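# Place the bottle upright in the shelf's lower compartment

## Task

Put the bottle in the lower compartment of the shelving unit, standing upright with the cap on top and its entire base resting on that compartment's floor behind the front lip; it must stay there on its own without the robot holding it, and the gripper must release it and withdraw afterwards.

## Robot and tools

Robot: a single six-joint arm with a two-finger gripper; the only camera is cam_wrist (616x616), on the wrist. Joints from base outward: waist, shoulder, elbow, forearm roll, wrist pitch, wrist roll. Load limits (N m): 306, 306, 144, 40.5, 40.5, 40.5; a held object's weight adds to them. The elbow cannot quite fully straighten. Occasionally something may pull briefly on a held part.

Scene frame: origin on the table top straight below the arm base, +z up, +y to the left when facing along +x. The base may sit tilted on the table. The state line reports end_effector_position (m), end_effector_quat_wxyz and velocities (m/s, rad/s) in this frame; at long reach the reported hand position may be a little off. end_effector_position is the spot between the pads when closed. Gripper axes: fingers point along its +z, open and close along its y. Closed fingertips extend about 33 mm beyond that point, fully open about 9 mm; closing pushes the tips about 24 mm further out, so keep that gap above surfaces.

A row is always 9 numbers, each in [-1, 1]: dx, dy, dz, rx, ry, rz, position, force_limit, speed. The first six are an offset, expressed in the gripper's own axes, from the gripper pose shown in the latest result that reports it (before any such result in this scene, and for the second or later call within one reply, measured from where the robot stands when the action begins). Every row refers back to that same base pose, not to the row before it. Scale: 1.0 equals 0.6 m or 180 degrees; rx, ry, rz form one rotation vector. All-zero offsets do not hold still; they pull the gripper back to the base pose. Finger values: position +1 fully open (140 mm), pads touch near -0.8, -1 closes until blocked. force_limit -1/0/+1 gives roughly 14/60/107 N on parts up to 40 mm wide. speed -1/0/+1 gives roughly 30/140/250 mm/s of gap change.

execute_actions: argument actions holds a list with zero or one item; optional pictures (boolean, pictures are on by default). Empty list returns current state. An action {"rows": [...], "steps": n} uses 1-15 rows and n up to 15 control steps of 1/30 s (default 15), one row per step, last row repeated to fill. A wait {"steps": n} (n up to 300) sends nothing new and counts from the previous result, so reply time is included. A refused call does nothing.

move: target is one 9-number row (offset as above); speed in m/s, 0.002 to 0.5, default 0.25, rotation capped at twice that in rad/s. It drives a straight path lasting 0.5-10 s (longer paths are cut off at 10 s), turning the shorter way. Finger values are sent at the start. It ignores obstacles; the gripper may lag, drift, or overshoot speed near full extension. The result adds a move: line with the ending (done, off_target, moving, held, fault) and active limits (paced = pose clipped; held = some steps blocked, after which motion can jump fast), plus distance to target.

wait: seconds 0 to 10; robot gets nothing new.

zoom_image: camera "cam_wrist", region [x0, y0, x1, y1] in pixels from top-left, at most 504x504; gives a sharper crop of the latest image.

finished_scene: scene (1 or 2) ends the current scene irreversibly and reports success; a second scene with its own task follows. Replying without a tool call ends everything.

Motion details: each step the commanded pose is limited to 70 mm and 16 degrees from the measured one; damped IK favours position over orientation. After an action ends the arm only continues to the last clipped pose, so check the result and send the remainder. A "pose unreachable" line or HELD marks steps changed or blocked by the clearance check (a mounting block or post counts as arm). "Hand target" shows where the controller is currently heading. Joint speed caps: 2.09 rad/s (waist, shoulder), 3.14 (elbow), 3.93 (others), 0.3 s ramp.

Gripping: close with position -1 and confirm object_status 2. Codes: 0 moving, 1 blocked while opening, 2 blocked while closing, 3 reached target or pads met. To squeeze harder while at 2, raise force_limit and switch position between -1 and -0.98. position_measured is in counts: 3 open, 230 pads together, nonlinear.

Avoid: an outside force of 144 N or a joint reaching its load limit causes a 10 s stop that skips the rest of the call; the arm is stiff, so aiming even slightly past a firm contact can fault, and faster moves hit harder. Long holding heats motors (MOTOR HOT warns; OVER-TEMPERATURE FAULT brakes the arm). Do not drop, slam or knock anything, and nothing may leave the table.

Each tool is called by a JSON object that holds its "name" and its "arguments", one argument or row to a line.

## Session

{"name": "execute_actions", "arguments": {
  "actions": []
}}

Scene clock: 0.00 s of 5800.00 s.
end_effector_position=(+0.7987, +0.2320, +0.3720) position_measured=3 object_status=3 end_effector_quat_wxyz=(-0.025, +0.734, +0.644, -0.214) end_effector_velocity=(-0.000, +0.000, -0.000) end_effector_angular_velocity=(+0.001, +0.001, +0.000)
Joint positions: [ 0.336  0.711  0.914 -0.142  1.926  0.407]
Joint velocities: [ 0.     0.     0.001  0.001  0.    -0.   ]
Hand target: +0.799, +0.232, +0.372; -0.025, +0.734, +0.644, -0.214

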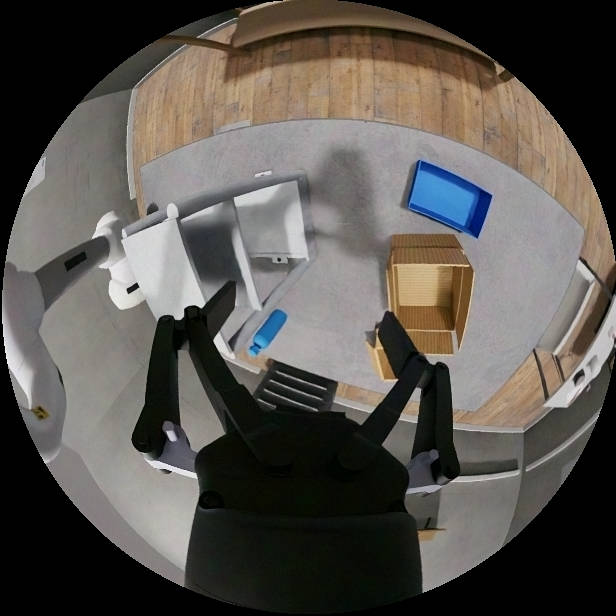

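{"name": "zoom_image", "arguments": {
  "camera": "cam_wrist",
  "region": [80, 140, 360, 420]
}}

{"name": "move", "arguments": {
  "target": [-0.047,-0.052,-0.15,-0.13,0.05,0,1,0,0]
}}

Region (80, 140, 360, 420) of cam_wrist's 616x616 image, scaled by 1.800, with more detail than that image has.

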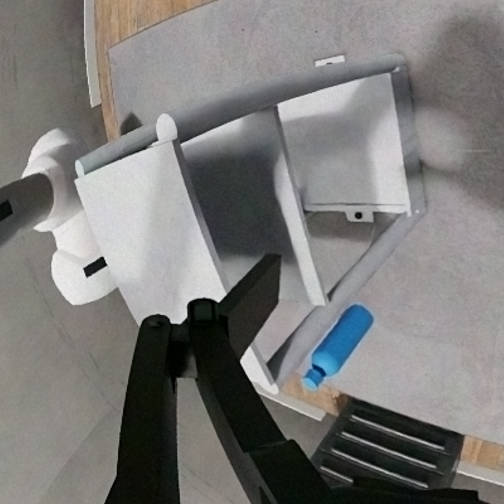

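Scene clock: 12.33 s of 5800.00 s.
end_effector_position=(+0.7987, +0.2320, +0.4715) position_measured=3 object_status=3 end_effector_quat_wxyz=(+0.074, +0.739, +0.670, -0.022) end_effector_velocity=(+0.000, +0.000, +0.001) end_effector_angular_velocity=(+0.001, -0.004, -0.000)
Joint positions: [ 0.347  0.437  1.128 -0.159  1.55   0.406]
Joint velocities: [ 0.    -0.002  0.002 -0.    -0.003  0.001]
Hand target: +0.799, +0.232, +0.472; +0.075, +0.739, +0.670, -0.021
Off the commanded pose: 0.000 m, 0 deg.
After step 90, 8.03 s passed at rest.
move: done

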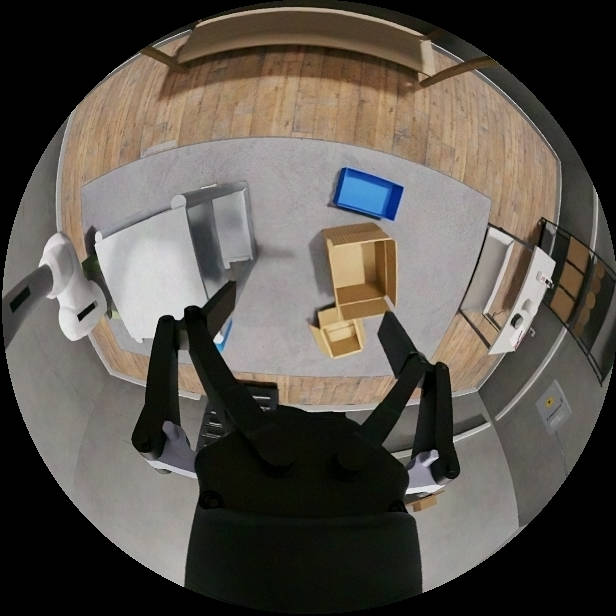

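{"name": "move", "arguments": {
  "target": [-0.35,0,0.045,0.022,0.043,0,1,0,0]
}}

{"name": "zoom_image", "arguments": {
  "camera": "cam_wrist",
  "region": [60, 100, 360, 400]
}}

Scene clock: 27.90 s of 5800.00 s.
end_effector_position=(+0.7788, +0.0210, +0.4724) position_measured=3 object_status=3 end_effector_quat_wxyz=(+0.004, +0.741, +0.672, +0.005) end_effector_velocity=(+0.001, -0.002, +0.000) end_effector_angular_velocity=(+0.001, -0.000, -0.001)
Joint positions: [ 0.025  0.349  1.244 -0.002  1.532  0.082]
Joint velocities: [-0.002  0.001 -0.002  0.001  0.001 -0.001]
Hand target: +0.779, +0.021, +0.472; +0.004, +0.741, +0.672, +0.005
Off the commanded pose: 0.000 m, 0 deg.
After step 90, 11.27 s passed at rest.
move: done

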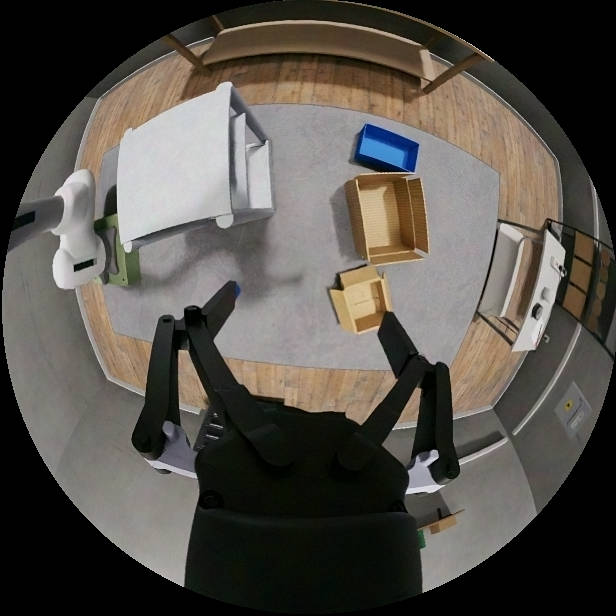

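Region (60, 100, 360, 400) of cam_wrist's 616x616 image, scaled by 1.680, with more detail than that image has.

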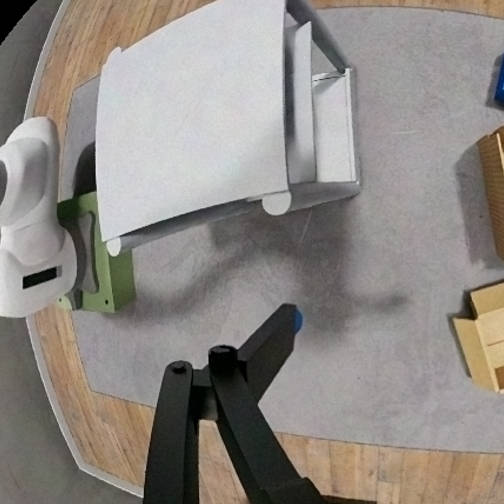

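{"name": "move", "arguments": {
  "target": [-0.15,-0.3,0.1,0,0,0.031,1,0,0]
}}

Scene clock: 35.13 s of 5800.00 s.
end_effector_position=(+0.5916, -0.0509, +0.4101) position_measured=3 object_status=3 end_effector_quat_wxyz=(+0.003, +0.772, +0.635, +0.005) end_effector_velocity=(-0.001, -0.000, -0.000) end_effector_angular_velocity=(-0.000, -0.001, -0.000)
Joint positions: [-0.102  0.06   1.71   0.     1.353  0.052]
Joint velocities: [-0.001 -0.002  0.002  0.    -0.001 -0.001]
Hand target: +0.592, -0.051, +0.410; +0.003, +0.772, +0.635, +0.005
Off the commanded pose: 0.000 m, 0 deg.
After step 90, 2.93 s passed at rest.
move: done

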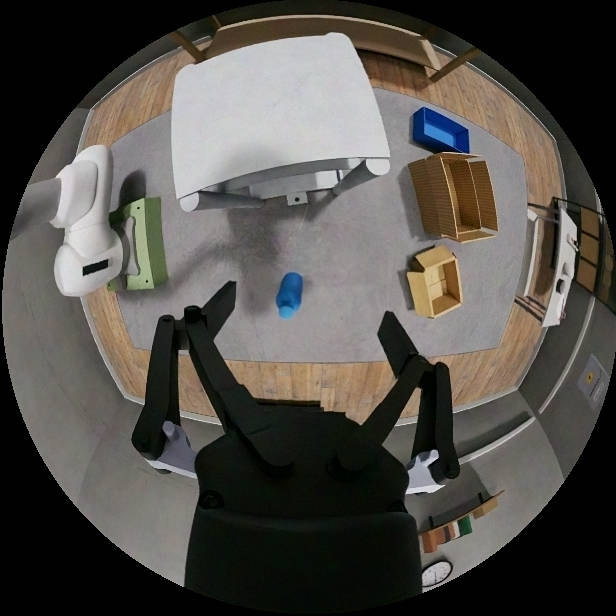

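{"name": "move", "arguments": {
  "target": [-0.336,0.015,0.15,0,0,-0.062,1,0,0]
}}

{"name": "move", "arguments": {
  "target": [0,0,0.25,0,0.5,0,1,0,0]
}}

Scene clock: 49.47 s of 5800.00 s.
end_effector_position=(+0.5622, -0.2503, +0.3193) position_measured=3 object_status=3 end_effector_quat_wxyz=(+0.004, +0.707, +0.707, +0.005) end_effector_velocity=(+0.000, -0.002, -0.001) end_effector_angular_velocity=(-0.001, -0.001, +0.001)
Joint positions: [-0.438  0.136  1.794  0.007  1.195 -0.481]
Joint velocities: [-0.002  0.001 -0.    -0.    -0.002 -0.003]
Hand target: +0.562, -0.250, +0.319; +0.004, +0.707, +0.707, +0.005
Off the commanded pose: 0.000 m, 0 deg.
After step 90, 10.00 s passed at rest.
move: done

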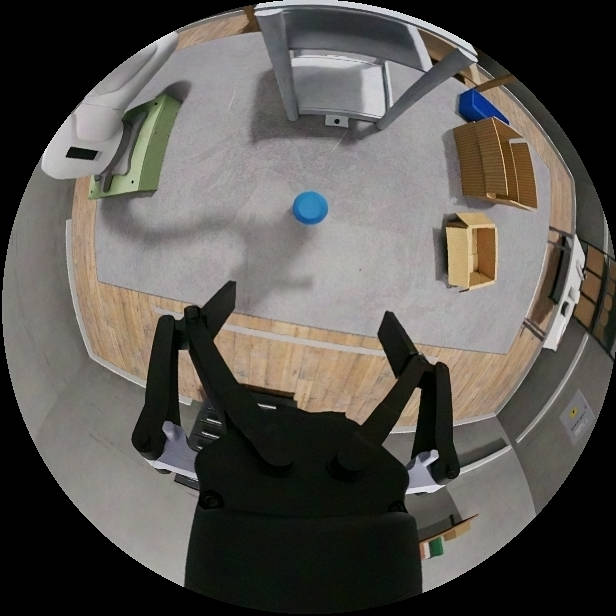

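Scene clock: 53.00 s of 5800.00 s.
end_effector_position=(+0.5637, -0.2496, +0.1689) position_measured=3 object_status=3 end_effector_quat_wxyz=(+0.497, -0.497, -0.503, -0.504) end_effector_velocity=(+0.001, +0.001, -0.001) end_effector_angular_velocity=(+0.005, -0.000, +0.000)
Joint positions: [-0.804  0.892  1.626  0.83   2.02  -1.143]
Joint velocities: [ 0.001  0.003 -0.     0.002  0.002 -0.001]
Hand target: +0.564, -0.250, +0.169; +0.497, -0.496, -0.503, -0.504
Off the commanded pose: 0.001 m, 0 deg.
move: done

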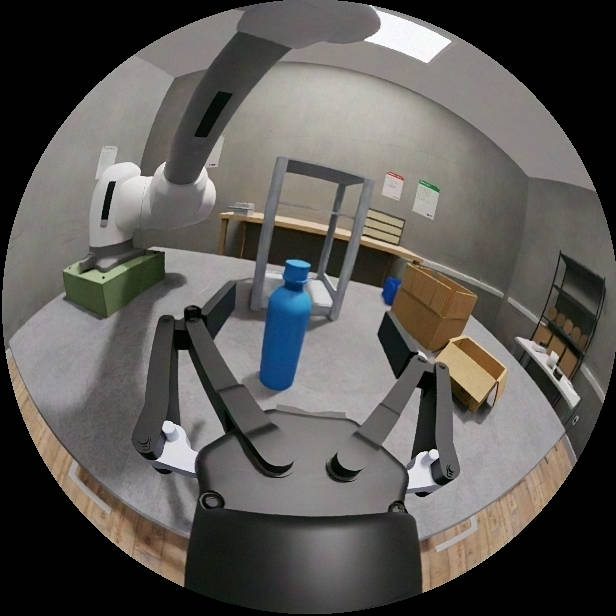

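{"name": "move", "arguments": {
  "target": [-0.125,-0.01,0.08,0,0,0,1,0,0],
  "speed": 0.1
}}

Scene clock: 59.03 s of 5800.00 s.
end_effector_position=(+0.5586, -0.2014, +0.0940) position_measured=3 object_status=3 end_effector_quat_wxyz=(+0.497, -0.497, -0.503, -0.504) end_effector_velocity=(-0.000, -0.000, -0.000) end_effector_angular_velocity=(+0.000, -0.000, +0.001)
Joint positions: [-0.768  0.963  1.689  0.825  1.915 -1.236]
Joint velocities: [-0.     0.001 -0.    -0.001  0.    -0.001]
Hand target: +0.559, -0.201, +0.094; +0.497, -0.497, -0.503, -0.504
Off the commanded pose: 0.000 m, 0 deg.
After step 90, 1.80 s passed at rest.
move: done

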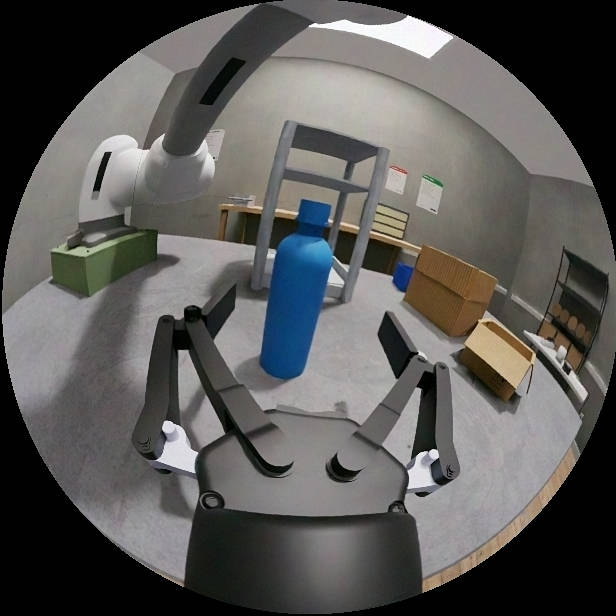

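{"name": "move", "arguments": {
  "target": [0,-0.012,0.075,0,0,0,1,0,0],
  "speed": 0.08
}}

Scene clock: 64.73 s of 5800.00 s.
end_effector_position=(+0.5514, -0.1565, +0.0940) position_measured=3 object_status=3 end_effector_quat_wxyz=(+0.497, -0.497, -0.503, -0.504) end_effector_velocity=(+0.000, +0.001, -0.001) end_effector_angular_velocity=(-0.002, +0.001, -0.000)
Joint positions: [-0.733  0.937  1.768  0.847  1.868 -1.266]
Joint velocities: [ 0.002 -0.     0.001  0.001 -0.003  0.001]
Hand target: +0.551, -0.156, +0.094; +0.497, -0.497, -0.503, -0.504
Off the commanded pose: 0.000 m, 0 deg.
After step 90, 1.77 s passed at rest.
move: done

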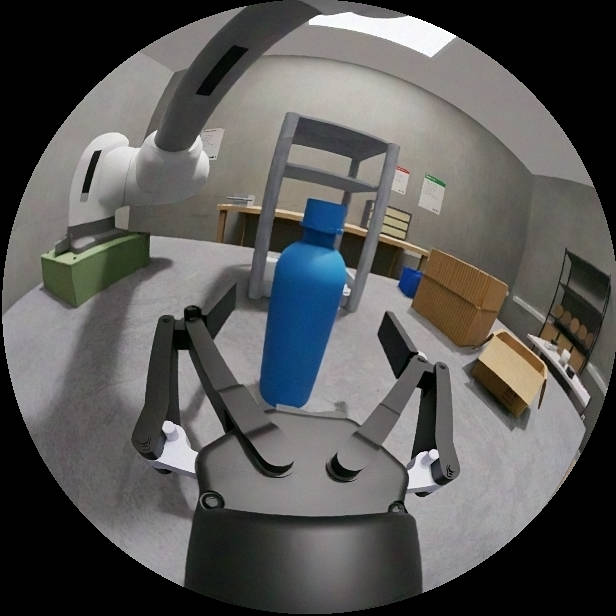

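{"name": "move", "arguments": {
  "target": [0,0,0.05,0,0,0,1,0,0],
  "speed": 0.08
}}

{"name": "move", "arguments": {
  "target": [0,0,0,0,0,0,-1,0.3,-0.3]
}}

Scene clock: 77.03 s of 5800.00 s.
end_effector_position=(+0.5514, -0.1266, +0.0941) position_measured=3 object_status=3 end_effector_quat_wxyz=(+0.497, -0.497, -0.503, -0.504) end_effector_velocity=(-0.000, +0.000, -0.000) end_effector_angular_velocity=(-0.000, -0.000, -0.000)
Joint positions: [-0.703  0.924  1.81   0.87   1.84  -1.28 ]
Joint velocities: [ 0.    -0.     0.001  0.    -0.001 -0.   ]
Hand target: +0.551, -0.126, +0.094; +0.497, -0.497, -0.503, -0.504
Off the commanded pose: 0.000 m, 0 deg.
After step 90, 8.53 s passed at rest.
move: done

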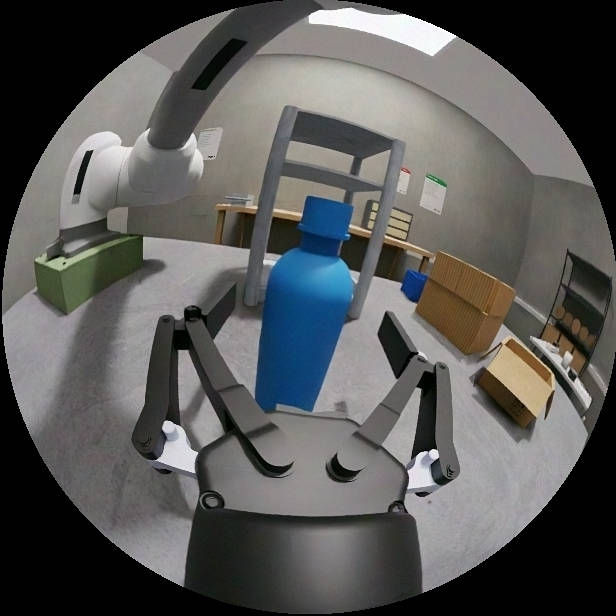

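Scene clock: 78.10 s of 5800.00 s.
end_effector_position=(+0.5514, -0.1266, +0.0941) position_measured=149 object_status=2 end_effector_quat_wxyz=(+0.497, -0.497, -0.503, -0.504) end_effector_velocity=(+0.001, -0.000, -0.001) end_effector_angular_velocity=(-0.003, -0.001, -0.001)
Joint positions: [-0.703  0.924  1.81   0.87   1.84  -1.28 ]
Joint velocities: [ 0.     0.    -0.001  0.001 -0.002 -0.   ]
Hand target: +0.551, -0.127, +0.094; +0.497, -0.497, -0.503, -0.504
Off the commanded pose: 0.000 m, 0 deg.
move: done

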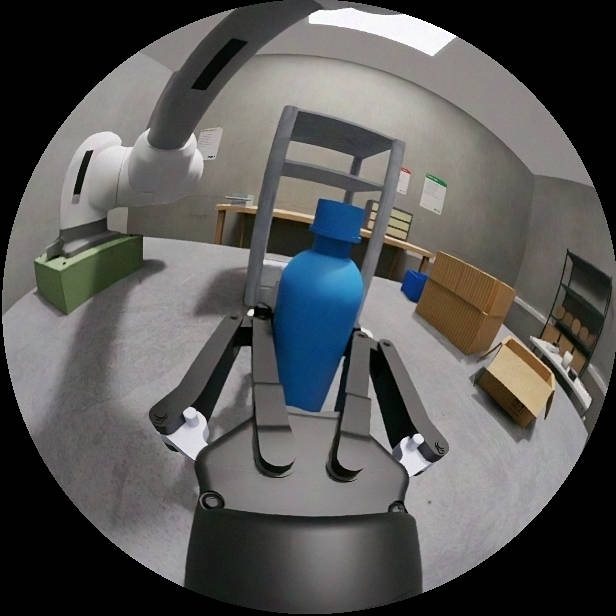

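{"name": "move", "arguments": {
  "target": [0.07,0.05,0.17,0,0,0,-1,0.3,-0.3],
  "speed": 0.1
}}

{"name": "zoom_image", "arguments": {
  "camera": "cam_wrist",
  "region": [180, 60, 480, 360]
}}

Scene clock: 88.93 s of 5800.00 s.
end_effector_position=(+0.5809, -0.0248, +0.1366) position_measured=149 object_status=2 end_effector_quat_wxyz=(+0.497, -0.497, -0.503, -0.504) end_effector_velocity=(+0.000, +0.000, +0.001) end_effector_angular_velocity=(+0.002, -0.001, -0.002)
Joint positions: [-0.562  0.835  1.9    1.007  1.794 -1.247]
Joint velocities: [ 0.    -0.001  0.001  0.002  0.001 -0.001]
Hand target: +0.581, -0.025, +0.137; +0.497, -0.497, -0.503, -0.504
Off the commanded pose: 0.000 m, 0 deg.
After step 90, 6.33 s passed at rest.
move: done

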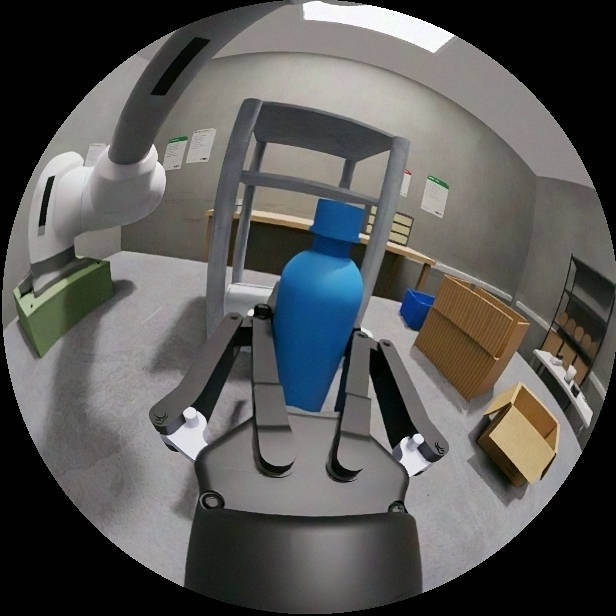

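Region (180, 60, 480, 360) of cam_wrist's 616x616 image, scaled by 1.680, with more detail than that image has.

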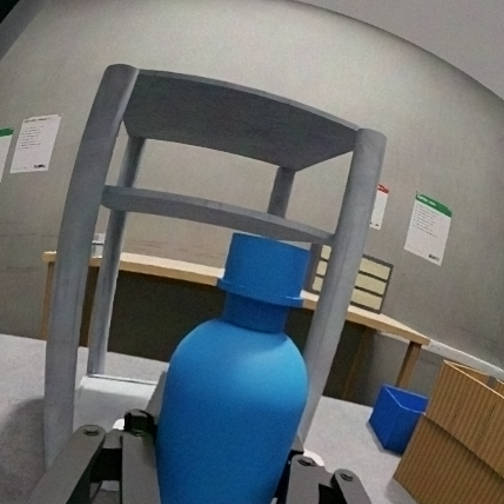

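{"name": "move", "arguments": {
  "target": [0,-0.04,0.08,0,0,0,-1,0.3,-0.3],
  "speed": 0.06
}}

{"name": "zoom_image", "arguments": {
  "camera": "cam_wrist",
  "region": [130, 100, 480, 450]
}}

Scene clock: 101.63 s of 5800.00 s.
end_effector_position=(+0.5570, +0.0232, +0.1365) position_measured=149 object_status=2 end_effector_quat_wxyz=(+0.497, -0.497, -0.503, -0.504) end_effector_velocity=(-0.001, +0.001, -0.000) end_effector_angular_velocity=(-0.001, +0.004, +0.001)
Joint positions: [-0.521  0.807  1.992  1.036  1.748 -1.295]
Joint velocities: [ 0.    -0.     0.002 -0.001 -0.002  0.002]
Hand target: +0.557, +0.023, +0.136; +0.497, -0.497, -0.503, -0.504
Off the commanded pose: 0.000 m, 0 deg.
After step 100, 8.17 s passed at rest.
move: done

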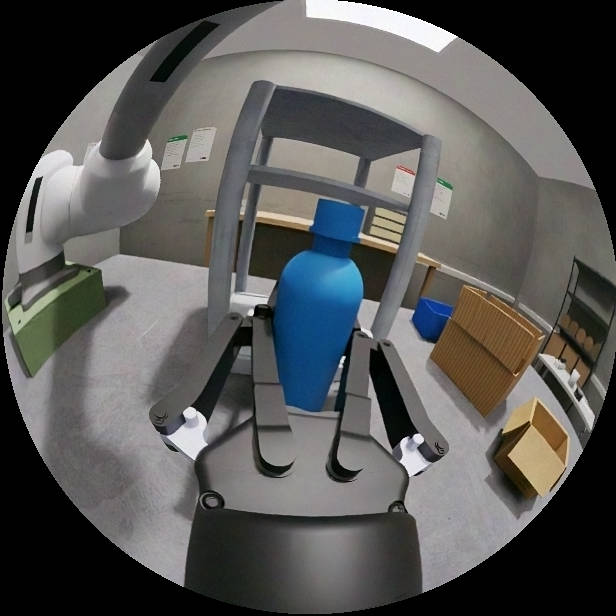

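Region (130, 100, 480, 450) of cam_wrist's 616x616 image, scaled by 1.440, with more detail than that image has.

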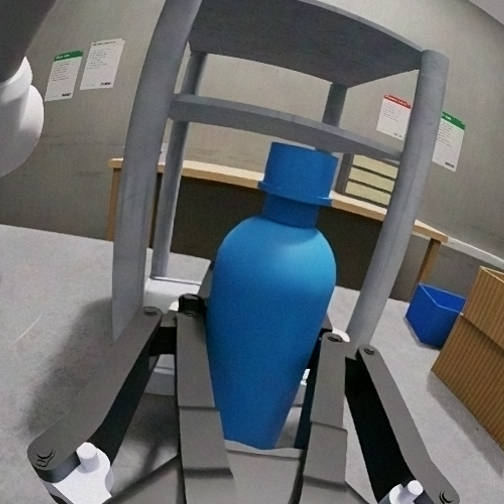

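{"name": "move", "arguments": {
  "target": [0.005,0,0.11,0,0,0,-1,0.3,-0.3],
  "speed": 0.03
}}

Scene clock: 108.60 s of 5800.00 s.
end_effector_position=(+0.5570, +0.0891, +0.1396) position_measured=149 object_status=2 end_effector_quat_wxyz=(+0.497, -0.497, -0.503, -0.504) end_effector_velocity=(+0.000, +0.002, -0.001) end_effector_angular_velocity=(-0.002, +0.001, +0.000)
Joint positions: [-0.429  0.786  2.051  1.12   1.704 -1.314]
Joint velocities: [ 0.002 -0.     0.001  0.002 -0.003  0.001]
Hand target: +0.557, +0.089, +0.140; +0.497, -0.497, -0.503, -0.504
Off the commanded pose: 0.000 m, 0 deg.
After step 90, 1.50 s passed at rest.
move: done

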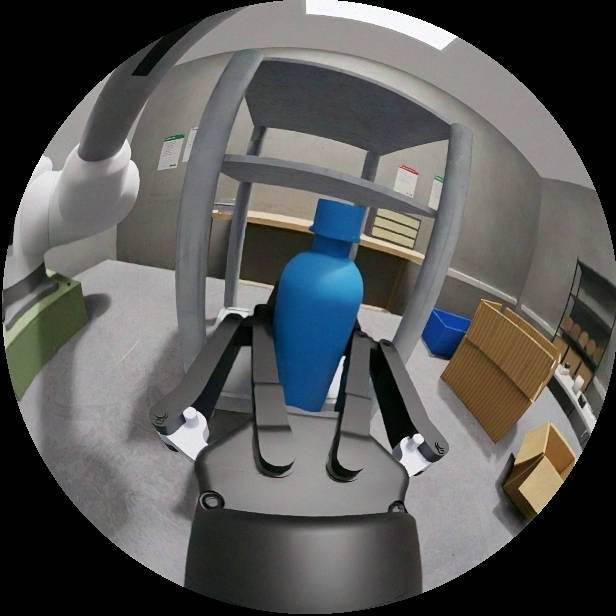

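{"name": "move", "arguments": {
  "target": [0,0,0.1,0,0,0,-1,0.3,-0.3],
  "speed": 0.025
}}

Scene clock: 117.57 s of 5800.00 s.
end_effector_position=(+0.5570, +0.1491, +0.1397) position_measured=149 object_status=2 end_effector_quat_wxyz=(+0.497, -0.497, -0.503, -0.504) end_effector_velocity=(-0.000, +0.001, +0.000) end_effector_angular_velocity=(+0.001, +0.001, -0.000)
Joint positions: [-0.337  0.775  2.093  1.206  1.668 -1.332]
Joint velocities: [ 0.001 -0.     0.001  0.001  0.    -0.   ]
Hand target: +0.557, +0.149, +0.140; +0.497, -0.497, -0.503, -0.504
Off the commanded pose: 0.000 m, 0 deg.
After step 90, 3.30 s passed at rest.
move: done

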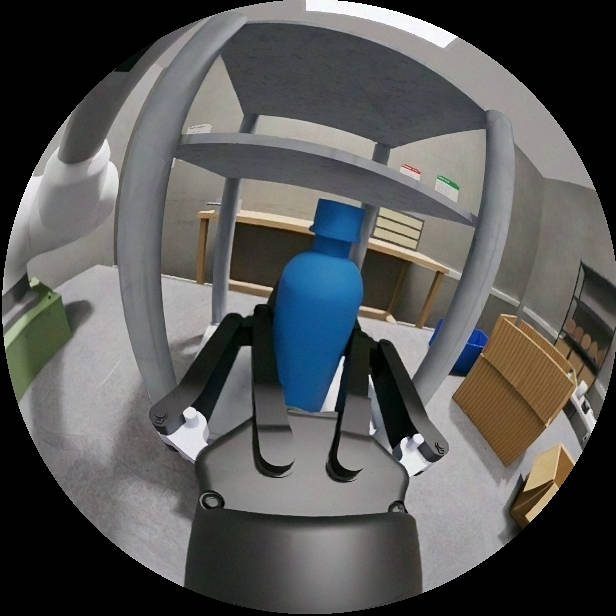

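{"name": "move", "arguments": {
  "target": [0,0.008,0.045,0,0,0,-1,0.3,-0.3],
  "speed": 0.02
}}

{"name": "move", "arguments": {
  "target": [-0.028,0,0,0,0,0,-1,0.3,-0.3],
  "speed": 0.01
}}

Scene clock: 128.43 s of 5800.00 s.
end_effector_position=(+0.5618, +0.1760, +0.1398) position_measured=149 object_status=2 end_effector_quat_wxyz=(+0.497, -0.497, -0.503, -0.504) end_effector_velocity=(+0.001, +0.001, -0.000) end_effector_angular_velocity=(-0.000, -0.001, -0.000)
Joint positions: [-0.291  0.773  2.099  1.251  1.654 -1.333]
Joint velocities: [ 0.002 -0.    -0.     0.002 -0.001  0.   ]
Hand target: +0.562, +0.176, +0.140; +0.497, -0.497, -0.503, -0.504
Off the commanded pose: 0.000 m, 0 deg.
After step 90, 6.27 s passed at rest.
move: done

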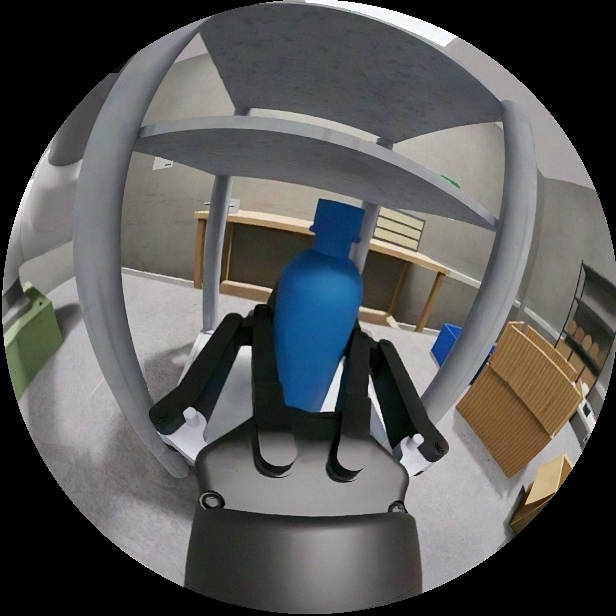

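Scene clock: 130.33 s of 5800.00 s.
end_effector_position=(+0.5620, +0.1760, +0.1230) position_measured=149 object_status=2 end_effector_quat_wxyz=(+0.497, -0.497, -0.503, -0.504) end_effector_velocity=(+0.001, -0.001, -0.001) end_effector_angular_velocity=(-0.001, -0.001, -0.002)
Joint positions: [-0.291  0.803  2.093  1.249  1.647 -1.356]
Joint velocities: [-0.001  0.001 -0.     0.001 -0.001 -0.002]
Hand target: +0.562, +0.176, +0.123; +0.497, -0.497, -0.503, -0.504
Off the commanded pose: 0.000 m, 0 deg.
move: done

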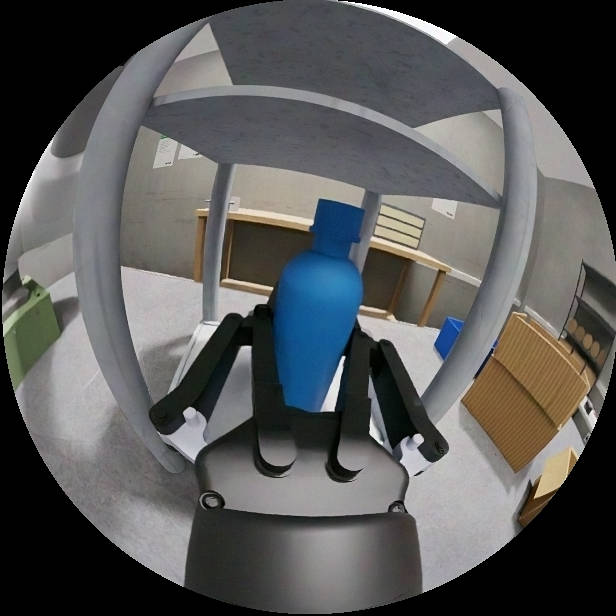

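Base at ~29 mm. Lower further; grip slip limits the force.

{"name": "move", "arguments": {
  "target": [-0.015,0,0,0,0,0,-0.98,-0.4,-0.3],
  "speed": 0.006
}}

{"name": "move", "arguments": {
  "target": [-0.012,0,0,0,0,0,-0.98,-0.4,-0.3],
  "speed": 0.006
}}

Scene clock: 139.37 s of 5800.00 s.
end_effector_position=(+0.5621, +0.1760, +0.1140) position_measured=149 object_status=2 end_effector_quat_wxyz=(+0.497, -0.497, -0.503, -0.504) end_effector_velocity=(+0.000, +0.000, +0.000) end_effector_angular_velocity=(+0.002, -0.001, +0.001)
Joint positions: [-0.291  0.82   2.089  1.248  1.643 -1.368]
Joint velocities: [ 0.001  0.001 -0.001  0.     0.002 -0.001]
Hand target: +0.562, +0.176, +0.114; +0.497, -0.497, -0.503, -0.504
Off the commanded pose: 0.000 m, 0 deg.
After step 90, 4.33 s passed at rest.
move: done

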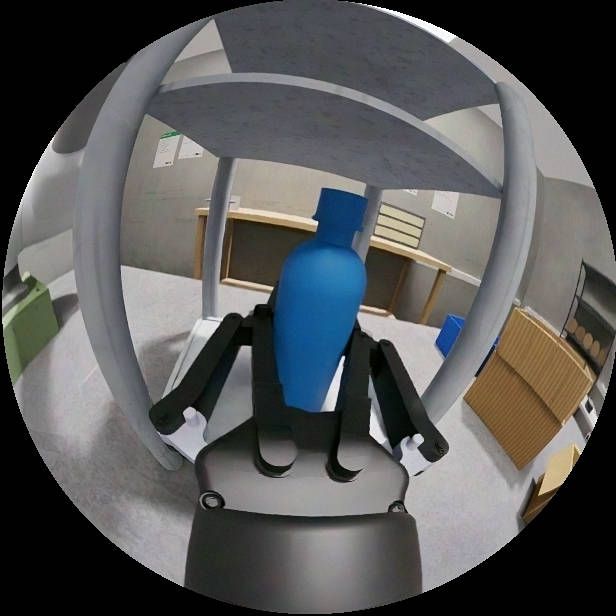

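Scene clock: 140.80 s of 5800.00 s.
end_effector_position=(+0.5622, +0.1761, +0.1069) position_measured=149 object_status=2 end_effector_quat_wxyz=(+0.497, -0.497, -0.503, -0.504) end_effector_velocity=(+0.000, +0.000, -0.000) end_effector_angular_velocity=(-0.000, -0.000, +0.001)
Joint positions: [-0.291  0.833  2.086  1.248  1.64  -1.377]
Joint velocities: [ 0.001  0.    -0.001 -0.    -0.     0.   ]
Hand target: +0.562, +0.176, +0.107; +0.497, -0.497, -0.503, -0.504
Off the commanded pose: 0.000 m, 0 deg.
move: done

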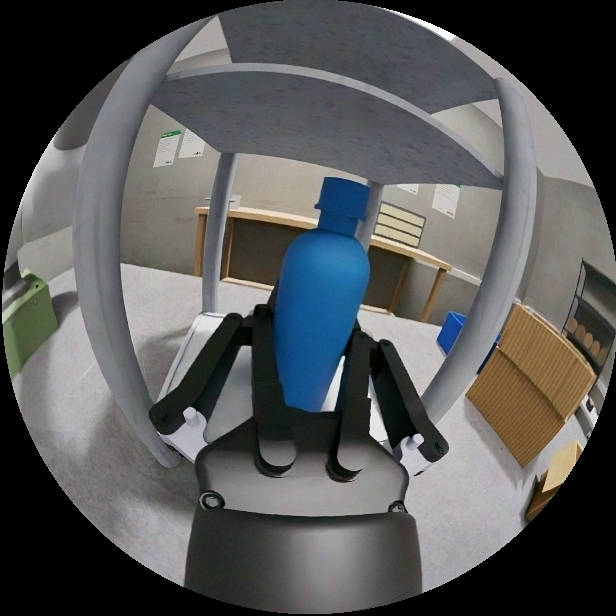

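{"name": "move", "arguments": {
  "target": [0,0,0,0,0,0,0.25,0,-0.5]
}}

{"name": "move", "arguments": {
  "target": [0.03,0,-0.3,0,0,0,0.25,0,-0.5],
  "speed": 0.1
}}

{"name": "zoom_image", "arguments": {
  "camera": "cam_wrist",
  "region": [180, 140, 460, 420]
}}

Scene clock: 147.30 s of 5800.00 s.
end_effector_position=(+0.5622, +0.1761, +0.1068) position_measured=98 object_status=3 end_effector_quat_wxyz=(+0.497, -0.497, -0.503, -0.504) end_effector_velocity=(-0.000, +0.000, +0.000) end_effector_angular_velocity=(+0.000, +0.001, -0.000)
Joint positions: [-0.291  0.833  2.086  1.248  1.64  -1.377]
Joint velocities: [ 0.001 -0.     0.001  0.001 -0.     0.001]
Hand target: +0.562, +0.176, +0.107; +0.497, -0.497, -0.503, -0.504
Off the commanded pose: 0.000 m, 0 deg.
After step 90, 2.80 s passed at rest.
move: done

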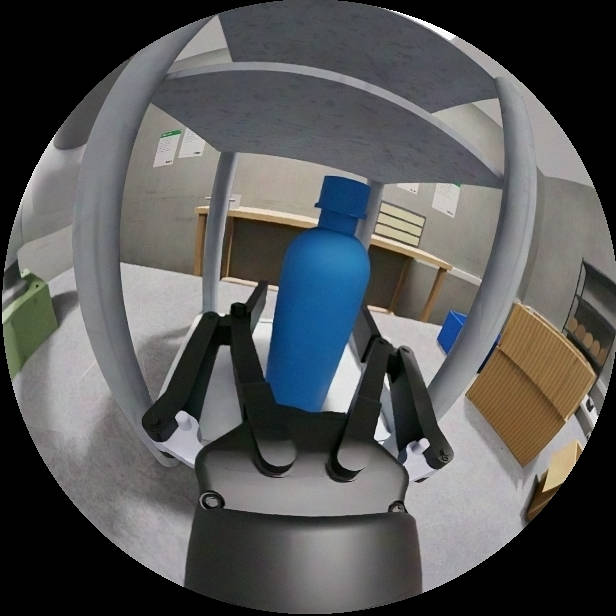

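Scene clock: 149.47 s of 5800.00 s.
end_effector_position=(+0.5619, -0.0039, +0.1245) position_measured=98 object_status=3 end_effector_quat_wxyz=(+0.497, -0.497, -0.503, -0.504) end_effector_velocity=(+0.000, -0.001, +0.000) end_effector_angular_velocity=(+0.000, +0.001, -0.000)
Joint positions: [-0.552  0.838  1.952  1.007  1.762 -1.292]
Joint velocities: [-0.001  0.    -0.001 -0.001  0.001  0.002]
Hand target: +0.562, -0.004, +0.125; +0.497, -0.497, -0.503, -0.504
Off the commanded pose: 0.000 m, 0 deg.
move: done

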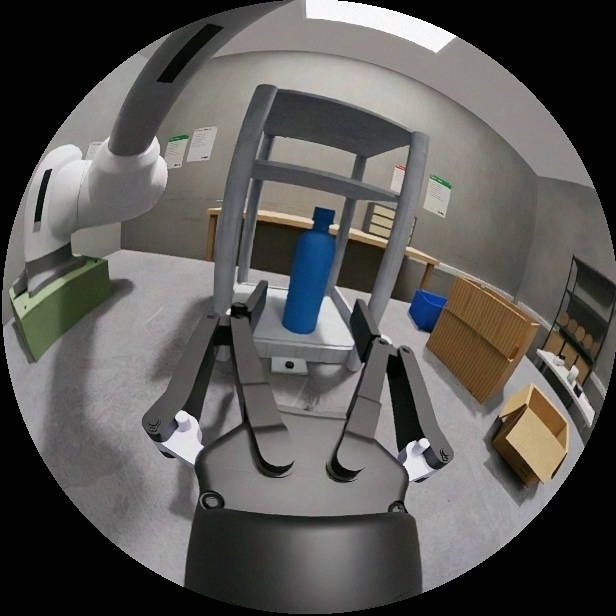

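Region (180, 140, 460, 420) of cam_wrist's 616x616 image, scaled by 1.800, with more detail than that image has.

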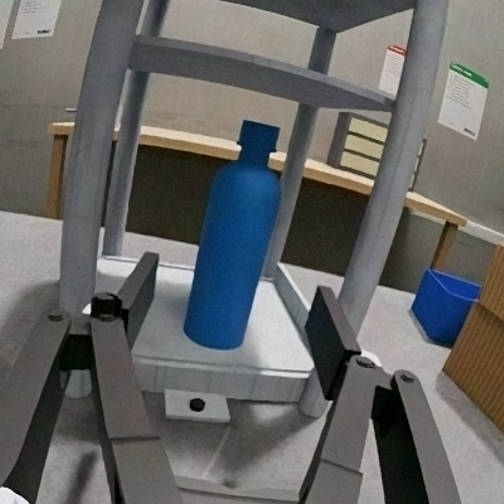

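{"name": "finished_scene", "arguments": {
  "scene": 1
}}

The scene is finished: the task was done.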